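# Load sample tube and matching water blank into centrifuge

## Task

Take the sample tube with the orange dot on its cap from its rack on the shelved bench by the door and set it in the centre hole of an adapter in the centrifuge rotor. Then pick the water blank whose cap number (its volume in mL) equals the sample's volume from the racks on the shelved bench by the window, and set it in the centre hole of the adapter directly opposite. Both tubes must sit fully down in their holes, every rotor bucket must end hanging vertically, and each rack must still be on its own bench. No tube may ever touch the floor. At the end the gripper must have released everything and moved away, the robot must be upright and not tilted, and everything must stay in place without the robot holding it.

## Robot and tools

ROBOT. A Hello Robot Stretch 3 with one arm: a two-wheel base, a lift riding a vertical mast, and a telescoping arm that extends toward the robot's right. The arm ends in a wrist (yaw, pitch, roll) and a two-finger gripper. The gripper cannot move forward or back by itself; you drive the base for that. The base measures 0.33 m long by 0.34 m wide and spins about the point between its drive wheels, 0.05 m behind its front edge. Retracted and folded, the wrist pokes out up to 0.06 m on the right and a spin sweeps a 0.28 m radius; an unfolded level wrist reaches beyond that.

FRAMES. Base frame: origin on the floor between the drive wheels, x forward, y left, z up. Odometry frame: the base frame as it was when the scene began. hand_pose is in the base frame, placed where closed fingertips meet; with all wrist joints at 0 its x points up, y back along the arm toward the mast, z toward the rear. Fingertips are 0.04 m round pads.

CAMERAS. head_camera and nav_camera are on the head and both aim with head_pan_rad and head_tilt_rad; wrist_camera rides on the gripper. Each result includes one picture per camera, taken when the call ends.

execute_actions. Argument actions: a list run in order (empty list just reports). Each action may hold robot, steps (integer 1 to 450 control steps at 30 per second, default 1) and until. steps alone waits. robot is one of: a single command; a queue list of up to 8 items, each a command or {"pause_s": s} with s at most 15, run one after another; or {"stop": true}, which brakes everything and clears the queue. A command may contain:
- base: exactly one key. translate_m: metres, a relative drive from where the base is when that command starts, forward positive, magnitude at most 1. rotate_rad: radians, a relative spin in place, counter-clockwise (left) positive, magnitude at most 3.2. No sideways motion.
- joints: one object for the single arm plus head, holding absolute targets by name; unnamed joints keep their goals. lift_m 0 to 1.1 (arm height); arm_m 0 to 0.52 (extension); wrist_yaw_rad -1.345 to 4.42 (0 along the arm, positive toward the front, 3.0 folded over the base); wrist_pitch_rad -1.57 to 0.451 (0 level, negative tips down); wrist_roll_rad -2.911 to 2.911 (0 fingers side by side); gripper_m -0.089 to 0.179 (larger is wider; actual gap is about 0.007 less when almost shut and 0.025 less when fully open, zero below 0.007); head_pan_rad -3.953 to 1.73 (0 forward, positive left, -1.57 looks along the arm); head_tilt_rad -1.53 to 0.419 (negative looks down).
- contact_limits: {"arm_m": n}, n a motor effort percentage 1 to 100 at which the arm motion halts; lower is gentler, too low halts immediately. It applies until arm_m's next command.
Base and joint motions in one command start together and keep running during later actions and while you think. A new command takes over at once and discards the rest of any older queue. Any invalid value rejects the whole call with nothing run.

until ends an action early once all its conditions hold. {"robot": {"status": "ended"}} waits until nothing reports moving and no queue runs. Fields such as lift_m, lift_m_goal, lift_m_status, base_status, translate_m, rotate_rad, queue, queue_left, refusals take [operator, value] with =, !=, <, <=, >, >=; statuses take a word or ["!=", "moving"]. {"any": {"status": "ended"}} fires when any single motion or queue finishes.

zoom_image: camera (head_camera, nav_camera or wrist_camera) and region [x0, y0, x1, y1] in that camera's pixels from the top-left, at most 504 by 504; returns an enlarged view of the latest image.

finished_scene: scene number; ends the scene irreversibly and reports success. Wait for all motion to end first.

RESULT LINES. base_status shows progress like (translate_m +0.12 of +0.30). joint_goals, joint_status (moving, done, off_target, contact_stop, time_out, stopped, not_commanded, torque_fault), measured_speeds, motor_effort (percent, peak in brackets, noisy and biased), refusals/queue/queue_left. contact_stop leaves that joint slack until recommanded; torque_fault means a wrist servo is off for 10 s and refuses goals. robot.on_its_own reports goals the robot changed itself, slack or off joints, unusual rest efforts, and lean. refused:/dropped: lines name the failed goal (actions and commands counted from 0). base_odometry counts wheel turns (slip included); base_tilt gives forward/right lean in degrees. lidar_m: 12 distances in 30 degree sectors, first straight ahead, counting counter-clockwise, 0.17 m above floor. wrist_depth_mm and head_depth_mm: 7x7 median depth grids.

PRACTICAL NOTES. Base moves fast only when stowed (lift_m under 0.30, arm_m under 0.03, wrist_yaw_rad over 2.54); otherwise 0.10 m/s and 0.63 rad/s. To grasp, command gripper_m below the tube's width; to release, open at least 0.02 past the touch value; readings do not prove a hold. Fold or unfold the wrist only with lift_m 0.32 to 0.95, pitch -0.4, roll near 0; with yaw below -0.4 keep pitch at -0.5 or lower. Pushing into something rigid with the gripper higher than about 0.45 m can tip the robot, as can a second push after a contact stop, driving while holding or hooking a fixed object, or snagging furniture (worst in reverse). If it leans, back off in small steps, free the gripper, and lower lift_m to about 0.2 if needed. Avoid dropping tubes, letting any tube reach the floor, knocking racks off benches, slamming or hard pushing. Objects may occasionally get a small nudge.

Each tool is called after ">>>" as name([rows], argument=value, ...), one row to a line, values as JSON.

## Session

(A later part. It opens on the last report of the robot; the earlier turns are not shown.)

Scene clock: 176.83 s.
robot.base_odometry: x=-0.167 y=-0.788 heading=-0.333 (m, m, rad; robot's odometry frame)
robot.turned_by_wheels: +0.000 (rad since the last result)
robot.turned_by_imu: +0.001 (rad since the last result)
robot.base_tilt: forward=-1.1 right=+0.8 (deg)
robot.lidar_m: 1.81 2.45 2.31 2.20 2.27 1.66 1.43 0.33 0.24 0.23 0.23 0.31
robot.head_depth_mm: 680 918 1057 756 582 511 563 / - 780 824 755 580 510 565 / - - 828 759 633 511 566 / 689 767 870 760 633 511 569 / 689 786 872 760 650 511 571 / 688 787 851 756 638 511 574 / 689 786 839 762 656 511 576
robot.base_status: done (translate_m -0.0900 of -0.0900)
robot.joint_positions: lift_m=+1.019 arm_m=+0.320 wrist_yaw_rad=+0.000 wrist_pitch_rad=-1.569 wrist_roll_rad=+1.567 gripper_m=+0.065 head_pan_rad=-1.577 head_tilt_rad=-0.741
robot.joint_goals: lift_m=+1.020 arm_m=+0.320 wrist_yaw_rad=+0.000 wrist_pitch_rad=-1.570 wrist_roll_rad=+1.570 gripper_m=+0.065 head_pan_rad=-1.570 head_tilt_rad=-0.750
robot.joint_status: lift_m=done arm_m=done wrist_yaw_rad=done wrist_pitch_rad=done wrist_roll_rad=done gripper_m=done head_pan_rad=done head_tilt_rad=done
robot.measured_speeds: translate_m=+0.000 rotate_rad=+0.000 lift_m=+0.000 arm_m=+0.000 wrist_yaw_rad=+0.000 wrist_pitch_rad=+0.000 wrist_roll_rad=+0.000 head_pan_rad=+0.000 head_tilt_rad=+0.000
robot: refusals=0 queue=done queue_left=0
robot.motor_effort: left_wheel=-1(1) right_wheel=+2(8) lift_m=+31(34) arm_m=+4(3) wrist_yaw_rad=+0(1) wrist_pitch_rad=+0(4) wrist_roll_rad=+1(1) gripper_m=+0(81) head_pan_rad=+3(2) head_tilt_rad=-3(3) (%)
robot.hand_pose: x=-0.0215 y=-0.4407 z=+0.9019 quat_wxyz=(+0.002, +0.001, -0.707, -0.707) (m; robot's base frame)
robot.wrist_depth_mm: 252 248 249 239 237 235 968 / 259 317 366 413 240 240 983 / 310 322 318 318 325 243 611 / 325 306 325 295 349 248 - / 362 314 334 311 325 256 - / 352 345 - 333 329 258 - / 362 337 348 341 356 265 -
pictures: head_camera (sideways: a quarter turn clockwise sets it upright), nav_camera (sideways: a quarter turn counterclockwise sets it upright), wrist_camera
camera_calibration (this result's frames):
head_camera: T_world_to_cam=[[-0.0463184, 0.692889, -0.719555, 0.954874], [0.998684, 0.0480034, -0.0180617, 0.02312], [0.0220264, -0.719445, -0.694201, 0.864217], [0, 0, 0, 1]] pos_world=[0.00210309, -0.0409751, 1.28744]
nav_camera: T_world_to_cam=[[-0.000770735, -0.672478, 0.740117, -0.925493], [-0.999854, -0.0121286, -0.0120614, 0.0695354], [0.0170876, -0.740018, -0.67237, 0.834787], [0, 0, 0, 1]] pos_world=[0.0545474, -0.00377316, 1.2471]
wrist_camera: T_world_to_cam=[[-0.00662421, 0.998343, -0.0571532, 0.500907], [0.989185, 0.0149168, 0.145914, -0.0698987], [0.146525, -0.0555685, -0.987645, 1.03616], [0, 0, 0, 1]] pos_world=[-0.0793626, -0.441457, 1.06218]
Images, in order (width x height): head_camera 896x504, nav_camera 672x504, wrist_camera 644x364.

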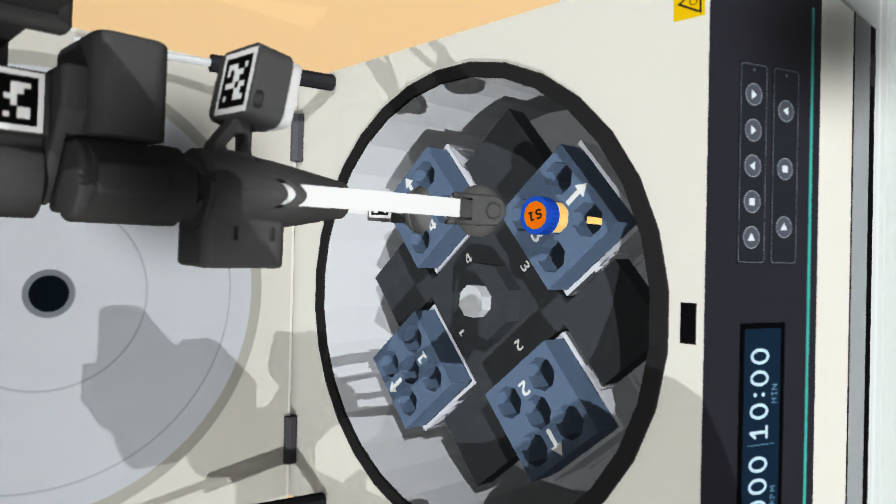

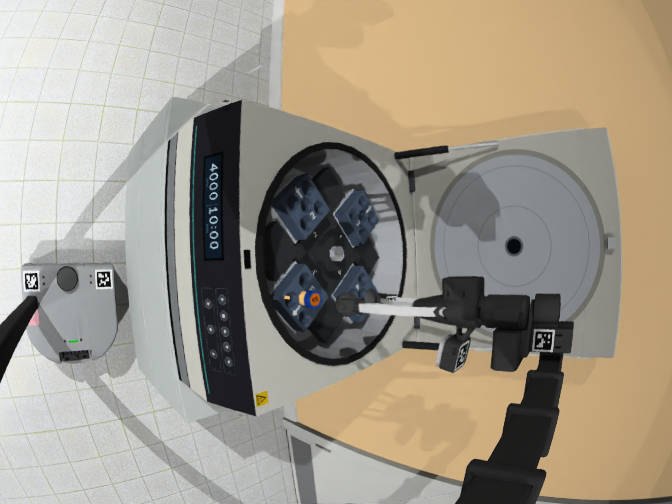

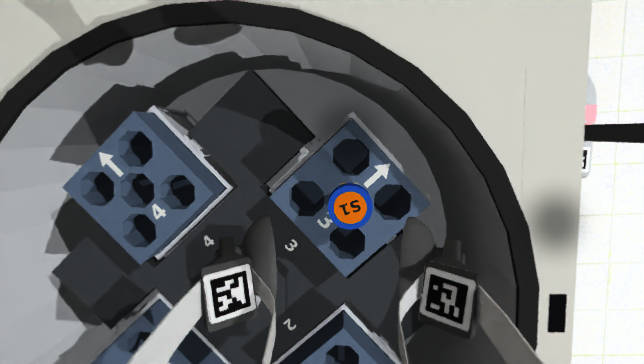

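>>> execute_actions([
  {"robot":[{"joints":{"gripper_m":0.0,"arm_m":0.315}},{"joints":{"lift_m":0.85}}],"steps":450,"until":{"robot":{"queue":["!=","running"]}}},
  {"robot":{"joints":{"lift_m":1.0}},"steps":450,"until":{"robot":{"status":"ended"}}},
])

>>> zoom_image(camera="head_camera", region=[480,120,680,310])

Scene clock: 184.43 s.
robot.base_odometry: x=-0.167 y=-0.788 heading=-0.333 (m, m, rad; robot's odometry frame)
robot.turned_by_wheels: +0.000 (rad since the last result)
robot.turned_by_imu: +0.016 (rad since the last result)
robot.base_tilt: forward=-1.3 right=+0.7 (deg)
robot.lidar_m: 1.82 2.46 2.31 2.20 2.28 1.76 1.44 0.33 0.24 0.23 0.23 0.32
robot.head_depth_mm: - 895 1042 711 580 510 558 / - 808 801 769 588 509 561 / - - 828 758 621 510 566 / 688 768 865 771 635 511 570 / 690 787 860 764 649 512 576 / 691 789 846 770 642 513 579 / 692 789 812 757 647 515 585
robot.base_status: done (translate_m -0.0900 of -0.0900)
robot.joint_positions: lift_m=+0.999 arm_m=+0.315 wrist_yaw_rad=+0.000 wrist_pitch_rad=-1.562 wrist_roll_rad=+1.566 gripper_m=+0.000 head_pan_rad=-1.576 head_tilt_rad=-0.743
robot.joint_goals: lift_m=+1.000 arm_m=+0.315 wrist_yaw_rad=+0.000 wrist_pitch_rad=-1.570 wrist_roll_rad=+1.570 gripper_m=+0.000 head_pan_rad=-1.570 head_tilt_rad=-0.750
robot.joint_status: lift_m=done arm_m=done wrist_yaw_rad=done wrist_pitch_rad=done wrist_roll_rad=done gripper_m=done head_pan_rad=done head_tilt_rad=done
robot.measured_speeds: translate_m=+0.000 rotate_rad=+0.001 lift_m=+0.000 arm_m=+0.000 wrist_yaw_rad=+0.000 wrist_pitch_rad=+0.000 wrist_roll_rad=+0.000 head_pan_rad=+0.000 head_tilt_rad=+0.000
robot: refusals=0 queue=done queue_left=0
robot.motor_effort: left_wheel=+1(12) right_wheel=+0(26) lift_m=+31(30) arm_m=-5(7) wrist_yaw_rad=+0(1) wrist_pitch_rad=-3(16) wrist_roll_rad=+2(1) gripper_m=-2(79) head_pan_rad=+2(2) head_tilt_rad=-2(3) (%)
robot.hand_pose: x=-0.0215 y=-0.4380 z=+0.8817 quat_wxyz=(+0.002, +0.001, -0.710, -0.704) (m; robot's base frame)
robot.wrist_depth_mm: 232 253 280 234 217 215 211 / 274 335 357 400 228 219 217 / 310 282 300 296 339 222 221 / 316 285 306 271 319 227 227 / 338 311 310 277 310 256 231 / 339 327 296 - 307 274 - / 352 312 329 318 322 270 -
pictures: head_camera (sideways: a quarter turn clockwise sets it upright), nav_camera (sideways: a quarter turn counterclockwise sets it upright), wrist_camera
replaced: robot.lift_m: its motion had ended contact_stop
camera_calibration (this result's frames):
head_camera: T_world_to_cam=[[-0.0468737, 0.69413, -0.718322, 0.95327], [0.998645, 0.0488453, -0.0179657, 0.0229953], [0.0226161, -0.718191, -0.695479, 0.865876], [0, 0, 0, 1]] pos_world=[0.00213645, -0.0409526, 1.28737]
nav_camera: T_world_to_cam=[[-0.000232106, -0.673794, 0.73892, -0.923936], [-0.999843, -0.012918, -0.0120935, 0.0695771], [0.0176939, -0.738807, -0.673685, 0.836493], [0, 0, 0, 1]] pos_world=[0.0545509, -0.00363642, 1.24709]
wrist_camera: T_world_to_cam=[[-0.00658242, 0.997931, -0.0639485, 0.502946], [0.989185, 0.0158683, 0.145809, -0.0664875], [0.146522, -0.0622971, -0.987244, 1.01309], [0, 0, 0, 1]] pos_world=[-0.0793615, -0.437738, 1.04202]
Images, in order (width x height): head_camera 896x504, nav_camera 672x504, wrist_camera 644x364.

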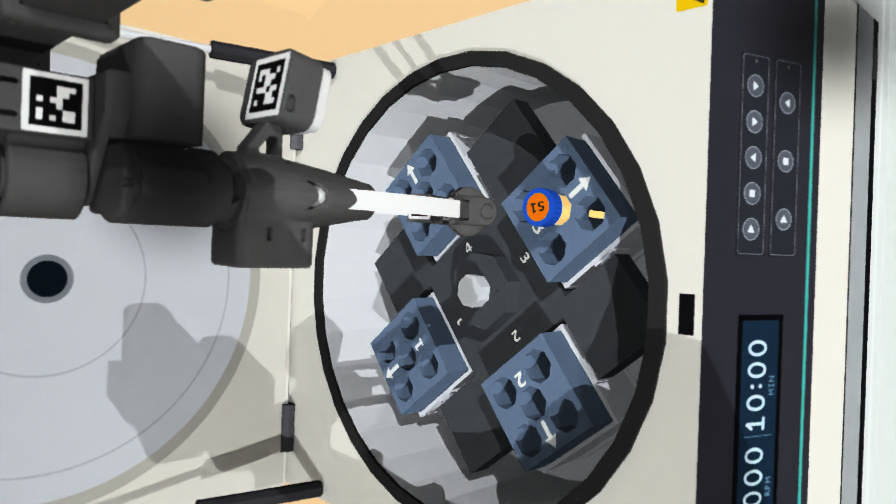

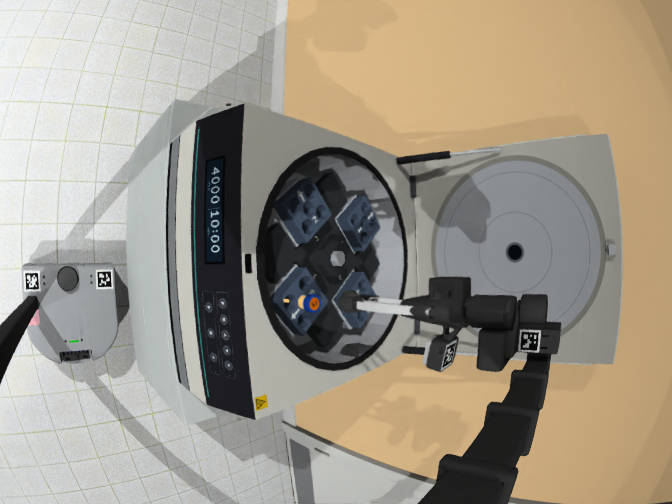

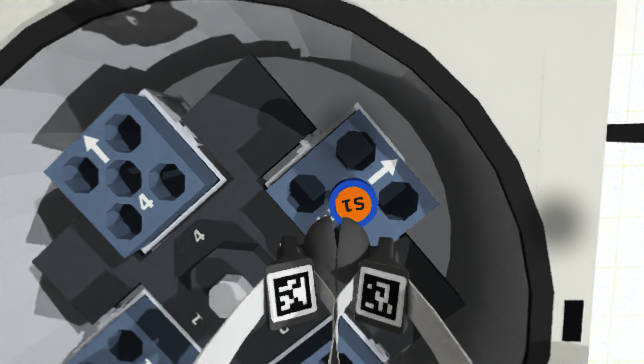

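Region (480, 120, 680, 310) of head_camera's 896x504 image, scaled by 2.520, with more detail than that image has; it fills the top 479 rows of this view, and the rest is white.

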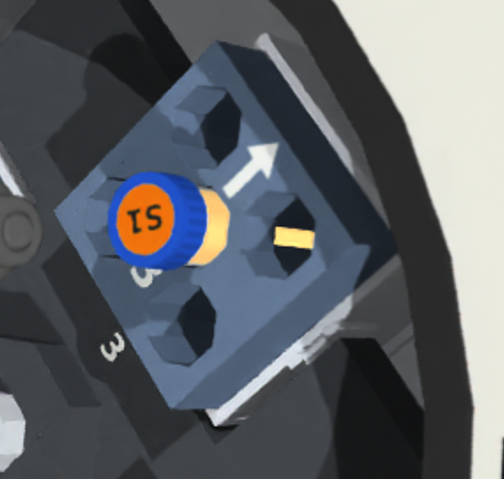

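>>> execute_actions([
  {"robot":[{"joints":{"arm_m":0.0,"lift_m":1.09,"gripper_m":0.075}},{"base":{"translate_m":0.7}},{"base":{"rotate_rad":0.97}},{"base":{"translate_m":0.97}},{"base":{"translate_m":0.3}},{"base":{"rotate_rad":0.585}},{"joints":{"head_tilt_rad":-0.55,"head_pan_rad":-1.3}}],"steps":450,"until":{"robot":{"queue":["!=","running"]}}},
  {"steps":450,"until":{"robot":{"queue":["!=","running"]}}},
  {"steps":450,"until":{"robot":{"queue":["!=","running"]}}},
])

Scene clock: 225.93 s.
robot.base_odometry: x=+1.516 y=-0.262 heading=+1.221 (m, m, rad; robot's odometry frame)
robot.turned_by_wheels: +1.555 (rad since the last result)
robot.turned_by_imu: +1.570 (rad since the last result)
robot.base_tilt: forward=-1.2 right=+0.6 (deg)
robot.lidar_m: 1.79 1.41 1.62 2.86 1.84 1.62 1.96 0.82 1.06 1.01 1.05 0.74
robot.head_depth_mm: 885 989 1090 973 762 - - / 893 1011 1114 975 760 673 - / 774 1047 1145 966 754 637 - / 932 1071 1170 964 723 617 1190 / 809 1098 1194 954 709 617 1216 / 996 1128 1226 952 724 615 1236 / 870 1135 1222 950 743 626 1259
robot.base_status: done (rotate_rad +0.5849 of +0.5850)
robot.joint_positions: lift_m=+1.089 arm_m=+0.000 wrist_yaw_rad=+0.000 wrist_pitch_rad=-1.563 wrist_roll_rad=+1.566 gripper_m=+0.075 head_pan_rad=-1.307 head_tilt_rad=-0.557
robot.joint_goals: lift_m=+1.090 arm_m=+0.000 wrist_yaw_rad=+0.000 wrist_pitch_rad=-1.570 wrist_roll_rad=+1.570 gripper_m=+0.075 head_pan_rad=-1.300 head_tilt_rad=-0.550
robot.joint_status: lift_m=done arm_m=done wrist_yaw_rad=done wrist_pitch_rad=done wrist_roll_rad=done gripper_m=done head_pan_rad=done head_tilt_rad=done
robot.measured_speeds: translate_m=+0.000 rotate_rad=+0.000 lift_m=+0.000 arm_m=+0.000 wrist_yaw_rad=+0.000 wrist_pitch_rad=+0.000 wrist_roll_rad=+0.000 head_pan_rad=+0.000 head_tilt_rad=+0.000
robot: refusals=0 queue=done queue_left=0
robot.motor_effort: left_wheel=-1(6) right_wheel=+3(8) lift_m=+31(30) arm_m=-5(5) wrist_yaw_rad=-1(0) wrist_pitch_rad=-3(3) wrist_roll_rad=+1(2) gripper_m=+0(78) head_pan_rad=+2(21) head_tilt_rad=+3(13) (%)
robot.hand_pose: x=-0.0215 y=-0.1231 z=+0.9717 quat_wxyz=(+0.002, +0.001, -0.710, -0.705) (m; robot's base frame)
robot.wrist_depth_mm: 366 369 - - - - - / 380 376 - - - - - / 388 386 - - - - - / 395 392 - - - - - / 404 401 - - - - - / 415 408 - - - - - / 427 418 - - - - -
pictures: head_camera (sideways: a quarter turn clockwise sets it upright), nav_camera (sideways: a quarter turn counterclockwise sets it upright), wrist_camera
camera_calibration (this result's frames):
head_camera: T_world_to_cam=[[-0.191703, 0.516863, -0.834328, 1.10537], [0.950957, 0.308087, -0.0276418, 0.0358888], [0.242758, -0.798709, -0.550575, 0.676036], [0, 0, 0, 1]] pos_world=[0.01366, -0.0424253, 1.29544]
nav_camera: T_world_to_cam=[[0.139986, -0.506416, 0.850851, -1.07071], [-0.960039, -0.279736, -0.00854596, 0.0647183], [0.242342, -0.815653, -0.525338, 0.642137], [0, 0, 0, 1]] pos_world=[0.0563989, -0.000357371, 1.2489]
wrist_camera: T_world_to_cam=[[-0.00681004, 0.997949, -0.0636549, 0.194087], [0.989182, 0.0160511, 0.145814, -0.0845874], [0.146537, -0.0619732, -0.987262, 1.12164], [0, 0, 0, 1]] pos_world=[-0.0793667, -0.12282, 1.13204]
Images, in order (width x height): head_camera 896x504, nav_camera 672x504, wrist_camera 644x364.

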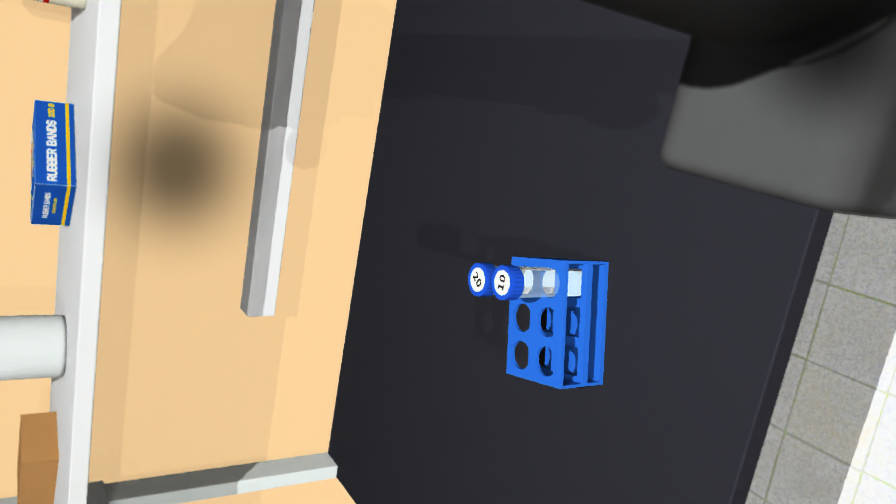

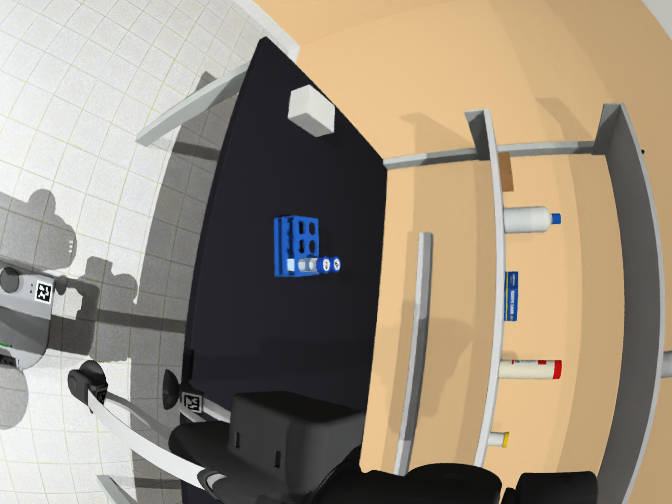

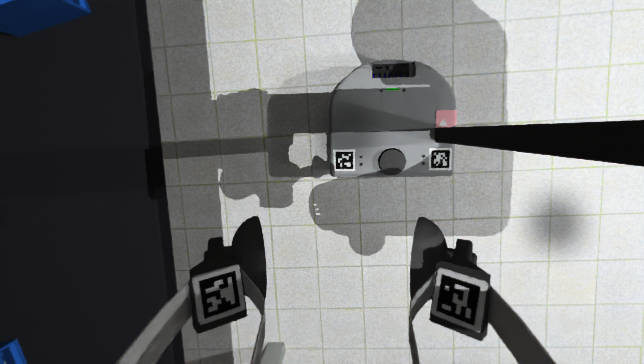

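10 and 20 here; check the other rack.

>>> execute_actions([
  {"robot":{"joints":{"head_pan_rad":-2.0,"arm_m":0.0},"base":{"translate_m":-0.25}},"steps":450,"until":{"robot":{"status":"ended"}}},
])

Scene clock: 231.43 s.
robot.base_odometry: x=+1.430 y=-0.497 heading=+1.221 (m, m, rad; robot's odometry frame)
robot.turned_by_wheels: +0.000 (rad since the last result)
robot.turned_by_imu: +0.001 (rad since the last result)
robot.base_tilt: forward=-1.2 right=+0.7 (deg)
robot.lidar_m: 2.04 1.62 1.97 2.88 1.47 1.42 1.71 0.61 1.06 1.02 1.05 0.97
robot.head_depth_mm: - - - - - 676 1193 / - - - - - - 1194 / - - - - - - 1216 / - - - - - - 1240 / - - - - - - - / - - - - - - - / - - - - - - -
robot.base_status: done (translate_m -0.2500 of -0.2500)
robot.joint_positions: lift_m=+1.089 arm_m=+0.000 wrist_yaw_rad=+0.000 wrist_pitch_rad=-1.563 wrist_roll_rad=+1.566 gripper_m=+0.075 head_pan_rad=-1.993 head_tilt_rad=-0.557
robot.joint_goals: lift_m=+1.090 arm_m=+0.000 wrist_yaw_rad=+0.000 wrist_pitch_rad=-1.570 wrist_roll_rad=+1.570 gripper_m=+0.075 head_pan_rad=-2.000 head_tilt_rad=-0.550
robot.joint_status: lift_m=done arm_m=done wrist_yaw_rad=done wrist_pitch_rad=done wrist_roll_rad=done gripper_m=done head_pan_rad=done head_tilt_rad=done
robot.measured_speeds: translate_m=+0.000 rotate_rad=+0.000 lift_m=+0.000 arm_m=+0.000 wrist_yaw_rad=+0.000 wrist_pitch_rad=+0.000 wrist_roll_rad=+0.000 head_pan_rad=+0.000 head_tilt_rad=+0.000
robot: refusals=0 queue=done queue_left=0
robot.motor_effort: left_wheel=-2(6) right_wheel=+3(3) lift_m=+31(31) arm_m=-5(5) wrist_yaw_rad=+0(1) wrist_pitch_rad=-3(3) wrist_roll_rad=+1(1) gripper_m=+1(0) head_pan_rad=-3(32) head_tilt_rad=+2(2) (%)
robot.hand_pose: x=-0.0215 y=-0.1231 z=+0.9717 quat_wxyz=(+0.002, +0.001, -0.710, -0.705) (m; robot's base frame)
robot.wrist_depth_mm: 369 376 - - - - - / 376 378 - - - - - / 384 386 - - - - - / 363 392 - - - - - / 341 400 - - - - - / 418 411 - - - - - / 427 421 - - - - -
pictures: head_camera (sideways: a quarter turn clockwise sets it upright), nav_camera (sideways: a quarter turn counterclockwise sets it upright), wrist_camera
camera_calibration (this result's frames):
head_camera: T_world_to_cam=[[0.178788, 0.521323, -0.83442, 1.10323], [0.931147, -0.363594, -0.0276501, 0.0360205], [-0.317805, -0.772024, -0.550435, 0.679273], [0, 0, 0, 1]] pos_world=[-0.0149087, -0.0376269, 1.29545]
nav_camera: T_world_to_cam=[[-0.212205, -0.480491, 0.850939, -1.06867], [-0.920231, 0.391283, -0.00854261, 0.0644711], [-0.328854, -0.784873, -0.525195, 0.645435], [0, 0, 0, 1]] pos_world=[0.0448043, -0.0321298, 1.24891]
wrist_camera: T_world_to_cam=[[-0.00681011, 0.997949, -0.0636546, 0.194086], [0.989182, 0.0160511, 0.145814, -0.0845874], [0.146537, -0.061973, -0.987262, 1.12164], [0, 0, 0, 1]] pos_world=[-0.0793667, -0.12282, 1.13204]
Images, in order (width x height): head_camera 896x504, nav_camera 672x504, wrist_camera 644x364.

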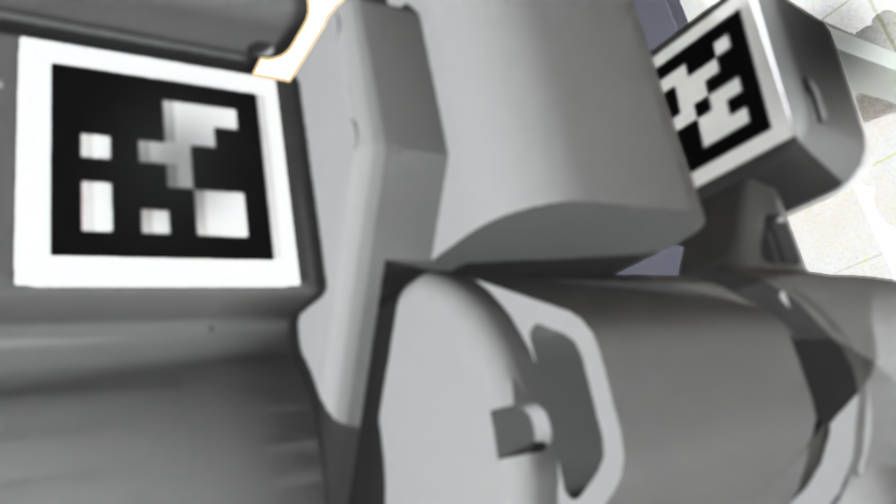

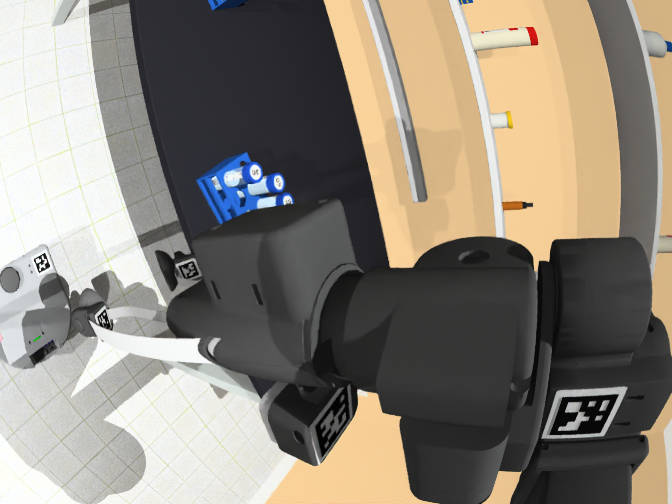

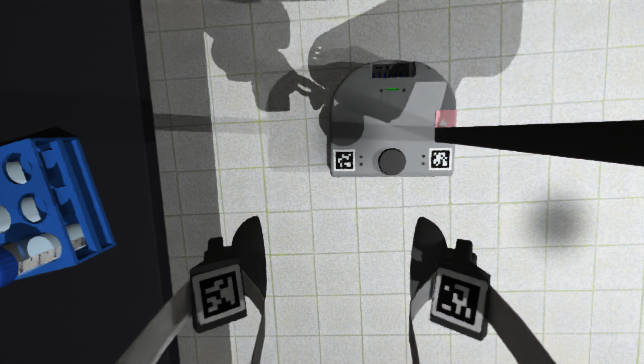

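Rack is about at y≈-0.42; extend and use the wrist camera.

>>> execute_actions([
  {"robot":{"joints":{"head_pan_rad":-1.57,"head_tilt_rad":-0.75,"arm_m":0.3}},"steps":450,"until":{"robot":{"status":"ended"}}},
])

Scene clock: 240.50 s.
robot.base_odometry: x=+1.430 y=-0.497 heading=+1.221 (m, m, rad; robot's odometry frame)
robot.turned_by_wheels: +0.000 (rad since the last result)
robot.turned_by_imu: +0.001 (rad since the last result)
robot.base_tilt: forward=-1.2 right=+0.6 (deg)
robot.lidar_m: 2.05 1.62 1.96 2.88 1.47 1.42 1.71 0.61 1.06 1.02 1.05 0.97
robot.head_depth_mm: 994 1133 938 761 635 1284 1173 / 979 1110 935 757 635 1285 1172 / - - 934 735 611 1280 1169 / 957 1109 929 733 603 1299 1167 / 967 1088 926 750 615 1302 1167 / 968 1089 925 748 627 1301 1163 / 967 1088 919 746 626 1291 1162
robot.base_status: done (translate_m -0.2500 of -0.2500)
robot.joint_positions: lift_m=+1.089 arm_m=+0.300 wrist_yaw_rad=+0.000 wrist_pitch_rad=-1.563 wrist_roll_rad=+1.566 gripper_m=+0.075 head_pan_rad=-1.577 head_tilt_rad=-0.741
robot.joint_goals: lift_m=+1.090 arm_m=+0.300 wrist_yaw_rad=+0.000 wrist_pitch_rad=-1.570 wrist_roll_rad=+1.570 gripper_m=+0.075 head_pan_rad=-1.570 head_tilt_rad=-0.750
robot.joint_status: lift_m=done arm_m=done wrist_yaw_rad=done wrist_pitch_rad=done wrist_roll_rad=done gripper_m=done head_pan_rad=done head_tilt_rad=done
robot.measured_speeds: translate_m=+0.000 rotate_rad=+0.000 lift_m=+0.000 arm_m=+0.000 wrist_yaw_rad=+0.000 wrist_pitch_rad=+0.000 wrist_roll_rad=+0.000 head_pan_rad=+0.000 head_tilt_rad=+0.000
robot: refusals=0 queue=done queue_left=0
robot.motor_effort: left_wheel=-1(1) right_wheel=+3(3) lift_m=+31(31) arm_m=+4(4) wrist_yaw_rad=+0(0) wrist_pitch_rad=-3(3) wrist_roll_rad=+2(1) gripper_m=+0(1) head_pan_rad=+2(28) head_tilt_rad=-3(13) (%)
robot.hand_pose: x=-0.0215 y=-0.4223 z=+0.9717 quat_wxyz=(+0.002, +0.001, -0.710, -0.705) (m; robot's base frame)
robot.wrist_depth_mm: 371 363 359 350 349 - - / 378 371 366 355 356 - - / 389 376 372 363 363 - - / 397 385 381 314 368 - - / 404 400 390 313 374 - - / 414 404 - 355 381 - - / 423 416 410 400 398 - -
pictures: head_camera (sideways: a quarter turn clockwise sets it upright), nav_camera (sideways: a quarter turn counterclockwise sets it upright), wrist_camera
camera_calibration (this result's frames):
head_camera: T_world_to_cam=[[-0.0461452, 0.692465, -0.719974, 0.955419], [0.998696, 0.047739, -0.0180943, 0.0231624], [0.0218412, -0.71987, -0.693765, 0.863652], [0, 0, 0, 1]] pos_world=[0.00209263, -0.0409828, 1.28747]
nav_camera: T_world_to_cam=[[-0.000938636, -0.67203, 0.740523, -0.926022], [-0.999857, -0.0118821, -0.0120505, 0.0695212], [0.0168973, -0.740429, -0.671923, 0.834205], [0, 0, 0, 1]] pos_world=[0.0545462, -0.00381861, 1.2471]
wrist_camera: T_world_to_cam=[[-0.00653413, 0.997951, -0.0636547, 0.492704], [0.989186, 0.0157776, 0.145814, -0.079906], [0.146519, -0.0620136, -0.987262, 1.10307], [0, 0, 0, 1]] pos_world=[-0.0793604, -0.422028, 1.13204]
Images, in order (width x height): head_camera 896x504, nav_camera 672x504, wrist_camera 644x364.

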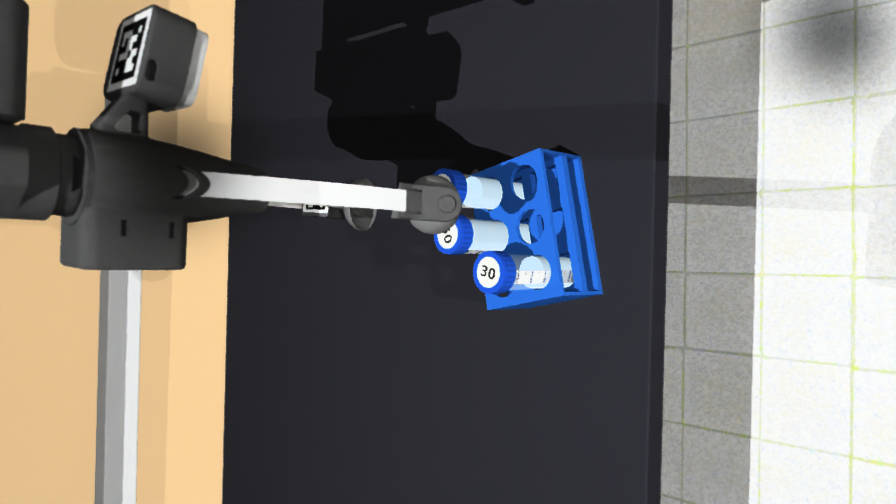

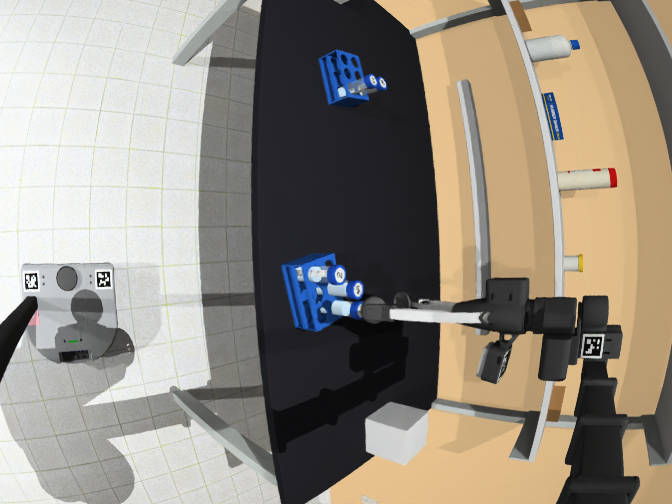

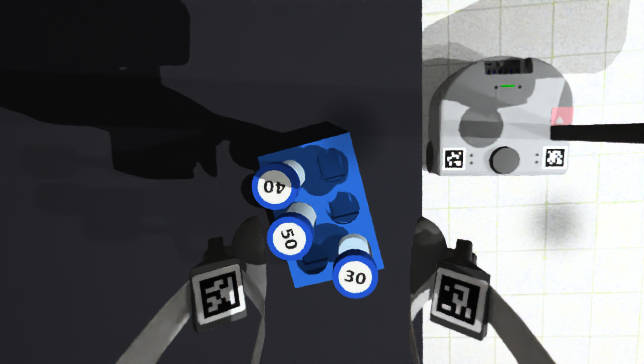

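>>> execute_actions([
  {"robot":{"joints":{"arm_m":0.1,"lift_m":1.1,"head_tilt_rad":-0.69},"base":{"translate_m":0.0}},"steps":450,"until":{"robot":{"status":"ended"}}},
  {"robot":{"base":{"translate_m":-0.12}},"steps":450,"until":{"robot":{"status":"ended"}}},
])

>>> zoom_image(camera="head_camera", region=[380,150,640,420])

Scene clock: 248.93 s.
robot.base_odometry: x=+1.389 y=-0.610 heading=+1.221 (m, m, rad; robot's odometry frame)
robot.turned_by_wheels: +0.000 (rad since the last result)
robot.turned_by_imu: +0.001 (rad since the last result)
robot.base_tilt: forward=-1.2 right=+0.6 (deg)
robot.lidar_m: 2.16 1.73 2.13 2.91 1.34 1.38 1.59 0.54 0.52 1.02 1.05 1.08
robot.head_depth_mm: - - 1106 767 662 602 1195 / - - - 776 659 602 1194 / - - - - - 1289 1173 / 973 1089 - 747 657 1279 1194 / 973 1095 1021 770 611 1278 1191 / 975 1090 995 789 603 1279 1178 / 974 1088 987 784 636 1274 1179
robot.base_status: done (translate_m -0.1200 of -0.1200)
robot.joint_positions: lift_m=+1.098 arm_m=+0.100 wrist_yaw_rad=+0.000 wrist_pitch_rad=-1.563 wrist_roll_rad=+1.566 gripper_m=+0.075 head_pan_rad=-1.577 head_tilt_rad=-0.695
robot.joint_goals: lift_m=+1.100 arm_m=+0.100 wrist_yaw_rad=+0.000 wrist_pitch_rad=-1.570 wrist_roll_rad=+1.570 gripper_m=+0.075 head_pan_rad=-1.570 head_tilt_rad=-0.690
robot.joint_status: lift_m=done arm_m=done wrist_yaw_rad=done wrist_pitch_rad=done wrist_roll_rad=done gripper_m=done head_pan_rad=done head_tilt_rad=done
robot.measured_speeds: translate_m=+0.000 rotate_rad=+0.000 lift_m=+0.000 arm_m=+0.000 wrist_yaw_rad=+0.000 wrist_pitch_rad=+0.000 wrist_roll_rad=+0.000 head_pan_rad=+0.000 head_tilt_rad=+0.000
robot: refusals=0 queue=done queue_left=0
robot.motor_effort: left_wheel=-2(6) right_wheel=+2(3) lift_m=+31(29) arm_m=-5(6) wrist_yaw_rad=+0(0) wrist_pitch_rad=-3(3) wrist_roll_rad=+1(1) gripper_m=+0(1) head_pan_rad=+3(3) head_tilt_rad=+1(6) (%)
robot.hand_pose: x=-0.0215 y=-0.2230 z=+0.9803 quat_wxyz=(+0.002, +0.001, -0.710, -0.705) (m; robot's base frame)
robot.wrist_depth_mm: 381 371 383 - - - - / 387 382 382 - - - - / 398 388 385 - - - - / 404 398 394 - - - - / 416 405 401 - - - - / 420 355 - - - - - / 318 359 416 - - - -
pictures: head_camera (sideways: a quarter turn clockwise sets it upright), nav_camera (sideways: a quarter turn counterclockwise sets it upright), wrist_camera
camera_calibration (this result's frames):
head_camera: T_world_to_cam=[[-0.0464411, 0.658579, -0.751077, 0.995958], [0.998684, 0.0469796, -0.0205575, 0.0263704], [0.0217466, -0.751044, -0.659894, 0.819597], [0, 0, 0, 1]] pos_world=[0.00209425, -0.0416024, 1.28943]
nav_camera: T_world_to_cam=[[-0.000639775, -0.637225, 0.770678, -0.965326], [-0.999858, -0.0125488, -0.0112058, 0.0684222], [0.0168117, -0.770576, -0.637127, 0.788945], [0, 0, 0, 1]] pos_world=[0.0545315, -0.00632957, 1.24738]
wrist_camera: T_world_to_cam=[[-0.00673039, 0.997952, -0.063606, 0.294329], [0.989183, 0.015965, 0.145815, -0.084256], [0.146532, -0.0619366, -0.987265, 1.12392], [0, 0, 0, 1]] pos_world=[-0.0793649, -0.222769, 1.14062]
Images, in order (width x height): head_camera 896x504, nav_camera 672x504, wrist_camera 644x364.

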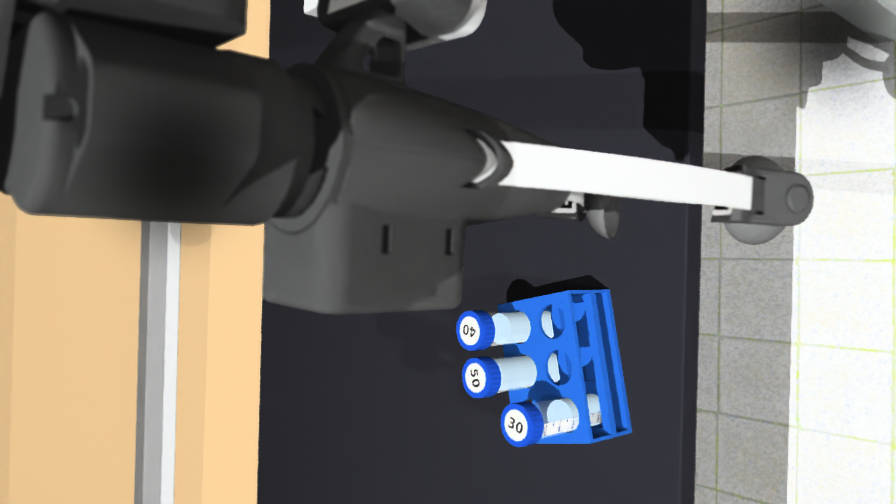

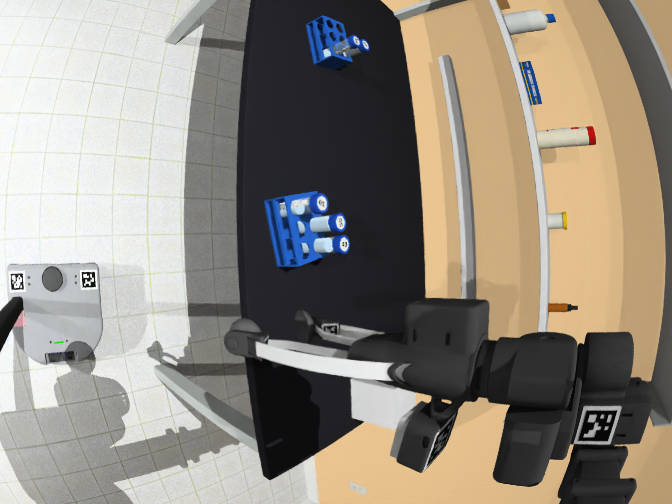

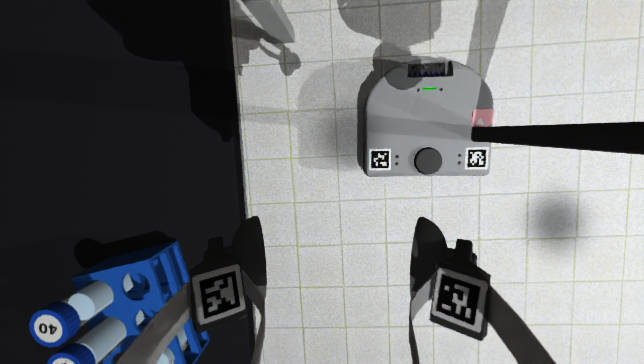

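Region (380, 150, 640, 420) of head_camera's 896x504 image, scaled by 1.867, with more detail than that image has; it fills the left 485 columns of this view, and the rest is white.

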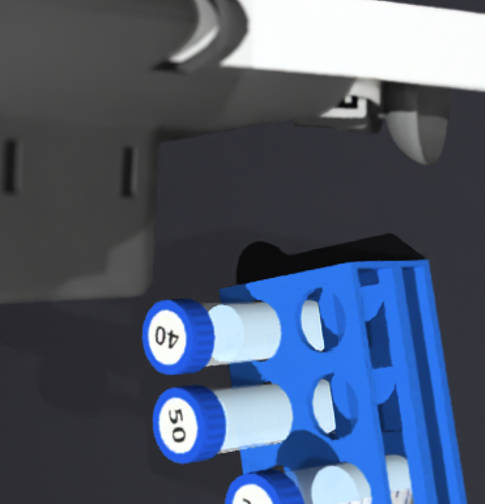

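>>> execute_actions([
  {"robot":{"joints":{"arm_m":0.31,"lift_m":1.03,"wrist_pitch_rad":-1.46},"base":{"translate_m":0.141}},"steps":450,"until":{"robot":{"status":"ended"}}},
])

Scene clock: 262.07 s.
robot.base_odometry: x=+1.437 y=-0.478 heading=+1.221 (m, m, rad; robot's odometry frame)
robot.turned_by_wheels: +0.000 (rad since the last result)
robot.turned_by_imu: +0.001 (rad since the last result)
robot.base_tilt: forward=-1.3 right=+0.8 (deg)
robot.lidar_m: 2.03 1.61 1.94 3.09 1.51 1.44 1.73 0.63 1.06 1.02 1.05 0.95
robot.head_depth_mm: 980 1106 980 801 661 602 1197 / - 1118 940 800 659 600 1197 / - - 956 796 614 599 1194 / 969 1035 968 794 592 597 1192 / 969 1091 1003 791 654 1277 1190 / 970 1089 996 787 654 1278 1184 / 970 1084 991 785 652 1275 1177
robot.base_status: done (translate_m +0.1410 of +0.1410)
robot.joint_positions: lift_m=+1.031 arm_m=+0.310 wrist_yaw_rad=+0.000 wrist_pitch_rad=-1.461 wrist_roll_rad=+1.566 gripper_m=+0.075 head_pan_rad=-1.577 head_tilt_rad=-0.695
robot.joint_goals: lift_m=+1.030 arm_m=+0.310 wrist_yaw_rad=+0.000 wrist_pitch_rad=-1.460 wrist_roll_rad=+1.570 gripper_m=+0.075 head_pan_rad=-1.570 head_tilt_rad=-0.690
robot.joint_status: lift_m=done arm_m=done wrist_yaw_rad=done wrist_pitch_rad=done wrist_roll_rad=done gripper_m=done head_pan_rad=done head_tilt_rad=done
robot.measured_speeds: translate_m=+0.000 rotate_rad=+0.000 lift_m=+0.000 arm_m=+0.000 wrist_yaw_rad=+0.000 wrist_pitch_rad=+0.000 wrist_roll_rad=+0.000 head_pan_rad=+0.000 head_tilt_rad=+0.000
robot: refusals=0 queue=done queue_left=0
robot.motor_effort: left_wheel=-2(2) right_wheel=+3(8) lift_m=+12(30) arm_m=+5(6) wrist_yaw_rad=+0(0) wrist_pitch_rad=+0(4) wrist_roll_rad=+1(2) gripper_m=+0(0) head_pan_rad=+2(2) head_tilt_rad=+1(2) (%)
robot.hand_pose: x=-0.0215 y=-0.4585 z=+0.9119 quat_wxyz=(+0.002, +0.001, -0.745, -0.667) (m; robot's base frame)
robot.wrist_depth_mm: 340 325 308 297 283 279 905 / 346 330 317 301 291 281 - / 357 340 325 259 293 286 - / 366 347 329 199 293 295 963 / 376 355 342 196 253 - 982 / 384 368 - 331 258 - - / 394 378 357 341 323 - -
pictures: head_camera (sideways: a quarter turn clockwise sets it upright), nav_camera (sideways: a quarter turn counterclockwise sets it upright), wrist_camera
camera_calibration (this result's frames):
head_camera: T_world_to_cam=[[-0.0464411, 0.658578, -0.751078, 0.995959], [0.998684, 0.0469795, -0.0205575, 0.0263705], [0.0217465, -0.751045, -0.659893, 0.819595], [0, 0, 0, 1]] pos_world=[0.00209425, -0.0416025, 1.28943]
nav_camera: T_world_to_cam=[[-0.000639845, -0.637224, 0.770679, -0.965327], [-0.999858, -0.0125487, -0.0112058, 0.0684222], [0.0168116, -0.770577, -0.637126, 0.788943], [0, 0, 0, 1]] pos_world=[0.0545315, -0.00632965, 1.24738]
wrist_camera: T_world_to_cam=[[-0.00666698, 0.986265, -0.165034, 0.612164], [0.989185, 0.0306871, 0.14343, -0.0615913], [0.146524, -0.162292, -0.975803, 0.985299], [0, 0, 0, 1]] pos_world=[-0.0793638, -0.44196, 1.07132]
Images, in order (width x height): head_camera 896x504, nav_camera 672x504, wrist_camera 644x364.

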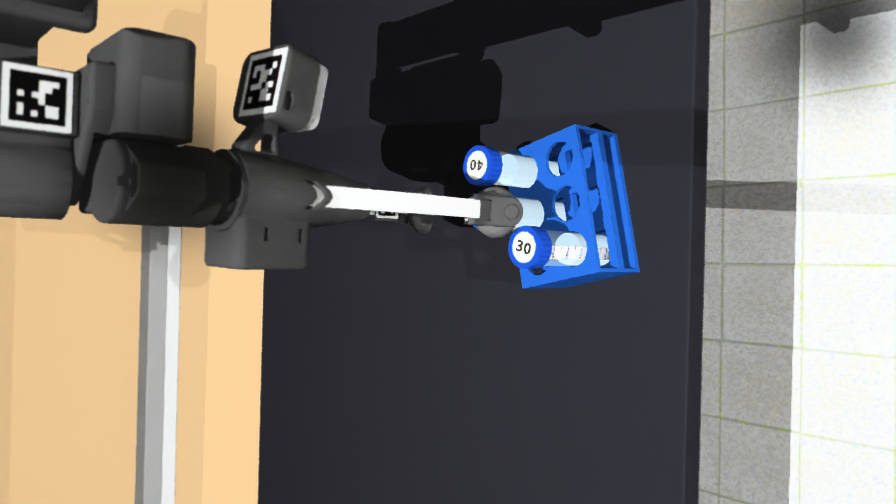

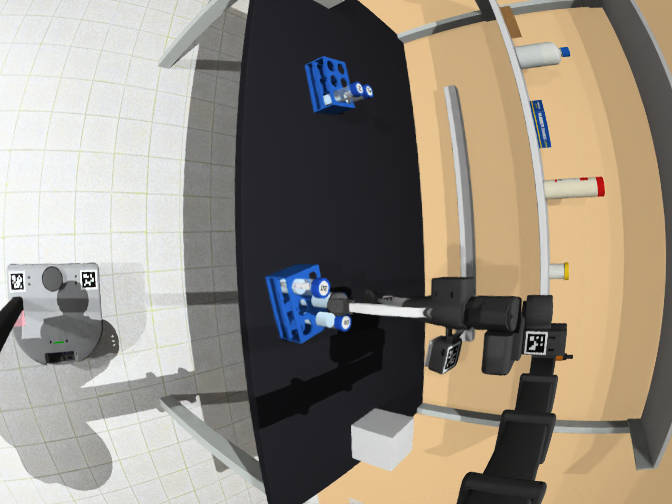

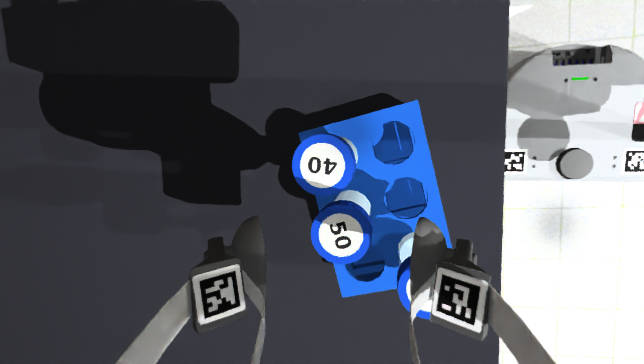

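>>> execute_actions([
  {"robot":{"joints":{"wrist_roll_rad":1.29,"gripper_m":0.062}},"steps":450,"until":{"robot":{"status":"ended"}}},
])

Scene clock: 268.47 s.
robot.base_odometry: x=+1.437 y=-0.478 heading=+1.221 (m, m, rad; robot's odometry frame)
robot.turned_by_wheels: +0.000 (rad since the last result)
robot.turned_by_imu: +0.001 (rad since the last result)
robot.base_tilt: forward=-1.2 right=+0.7 (deg)
robot.lidar_m: 2.02 1.60 1.94 3.10 1.50 1.44 1.73 0.63 1.06 1.02 1.05 0.95
robot.head_depth_mm: 989 1108 1017 802 661 602 1199 / - - 977 800 659 600 1193 / - - 969 797 612 598 1188 / 970 1032 968 794 592 597 1183 / 966 1091 999 789 655 1281 1187 / 970 1089 997 790 653 1274 1180 / 968 1086 990 785 650 1277 1177
robot.base_status: done (translate_m +0.1410 of +0.1410)
robot.joint_positions: lift_m=+1.031 arm_m=+0.310 wrist_yaw_rad=+0.000 wrist_pitch_rad=-1.461 wrist_roll_rad=+1.297 gripper_m=+0.062 head_pan_rad=-1.577 head_tilt_rad=-0.695
robot.joint_goals: lift_m=+1.030 arm_m=+0.310 wrist_yaw_rad=+0.000 wrist_pitch_rad=-1.460 wrist_roll_rad=+1.290 gripper_m=+0.062 head_pan_rad=-1.570 head_tilt_rad=-0.690
robot.joint_status: lift_m=done arm_m=done wrist_yaw_rad=done wrist_pitch_rad=done wrist_roll_rad=done gripper_m=done head_pan_rad=done head_tilt_rad=done
robot.measured_speeds: translate_m=+0.000 rotate_rad=+0.000 lift_m=+0.000 arm_m=+0.000 wrist_yaw_rad=+0.000 wrist_pitch_rad=+0.000 wrist_roll_rad=+0.000 head_pan_rad=+0.000 head_tilt_rad=+0.000
robot: refusals=0 queue=done queue_left=0
robot.motor_effort: left_wheel=-2(2) right_wheel=+3(3) lift_m=+12(12) arm_m=+5(5) wrist_yaw_rad=+0(0) wrist_pitch_rad=+0(0) wrist_roll_rad=-3(2) gripper_m=+0(56) head_pan_rad=+3(3) head_tilt_rad=+2(1) (%)
robot.hand_pose: x=-0.0216 y=-0.4586 z=+0.9119 quat_wxyz=(+0.102, +0.091, -0.738, -0.661) (m; robot's base frame)
robot.wrist_depth_mm: 342 329 313 300 289 277 902 / 350 336 320 304 292 282 927 / 355 340 325 307 293 286 916 / 363 345 332 251 248 292 - / 369 353 340 196 254 301 - / 379 362 - 328 250 - - / 387 370 347 334 317 - -
pictures: head_camera (sideways: a quarter turn clockwise sets it upright), nav_camera (sideways: a quarter turn counterclockwise sets it upright), wrist_camera
camera_calibration (this result's frames):
head_camera: T_world_to_cam=[[-0.0464411, 0.658578, -0.751078, 0.995959], [0.998684, 0.0469795, -0.0205575, 0.0263705], [0.0217465, -0.751045, -0.659893, 0.819595], [0, 0, 0, 1]] pos_world=[0.00209425, -0.0416025, 1.28943]
nav_camera: T_world_to_cam=[[-0.000639846, -0.637224, 0.770678, -0.965327], [-0.999858, -0.0125487, -0.0112058, 0.0684222], [0.0168116, -0.770577, -0.637126, 0.788943], [0, 0, 0, 1]] pos_world=[0.0545315, -0.00632964, 1.24738]
wrist_camera: T_world_to_cam=[[-0.272296, 0.948701, -0.160692, 0.585276], [0.949519, 0.291968, 0.114751, 0.0835663], [0.155781, -0.121334, -0.980311, 1.0084], [0, 0, 0, 1]] pos_world=[-0.0770689, -0.457297, 1.073]
Images, in order (width x height): head_camera 896x504, nav_camera 672x504, wrist_camera 644x364.

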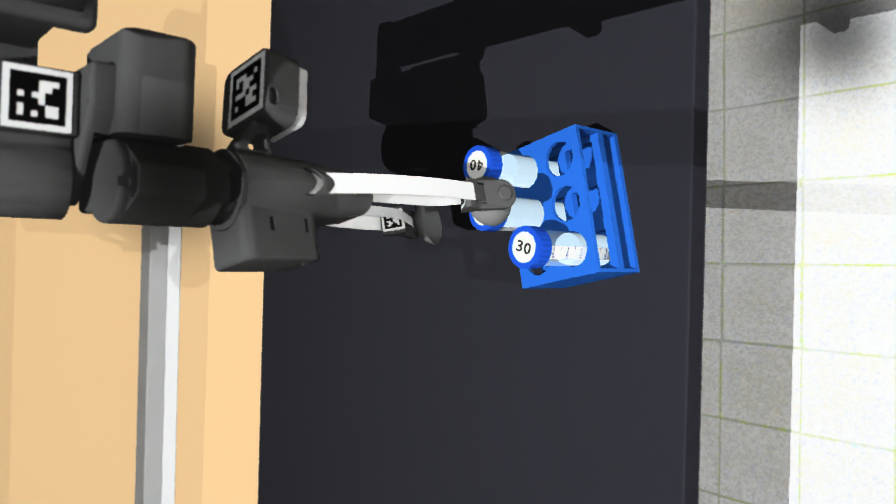

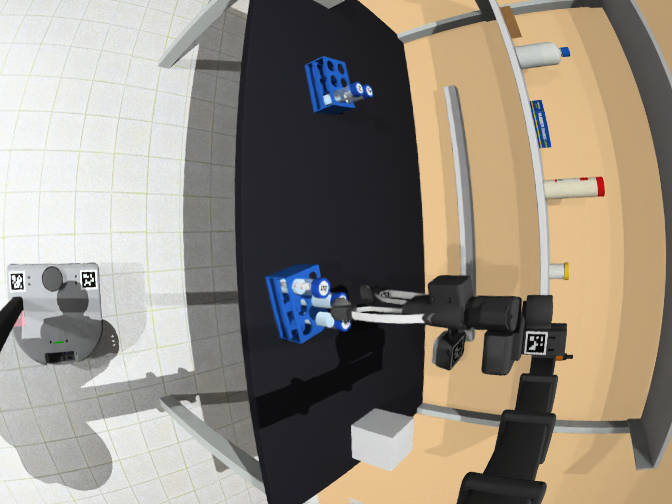

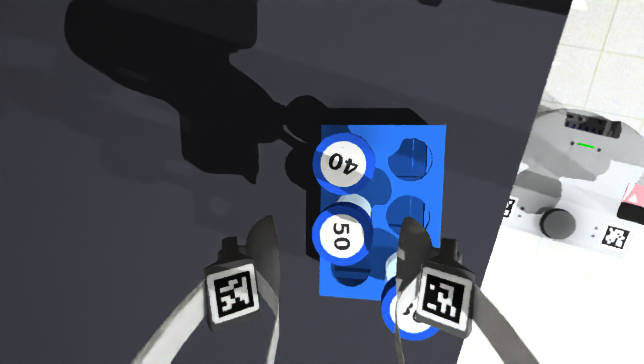

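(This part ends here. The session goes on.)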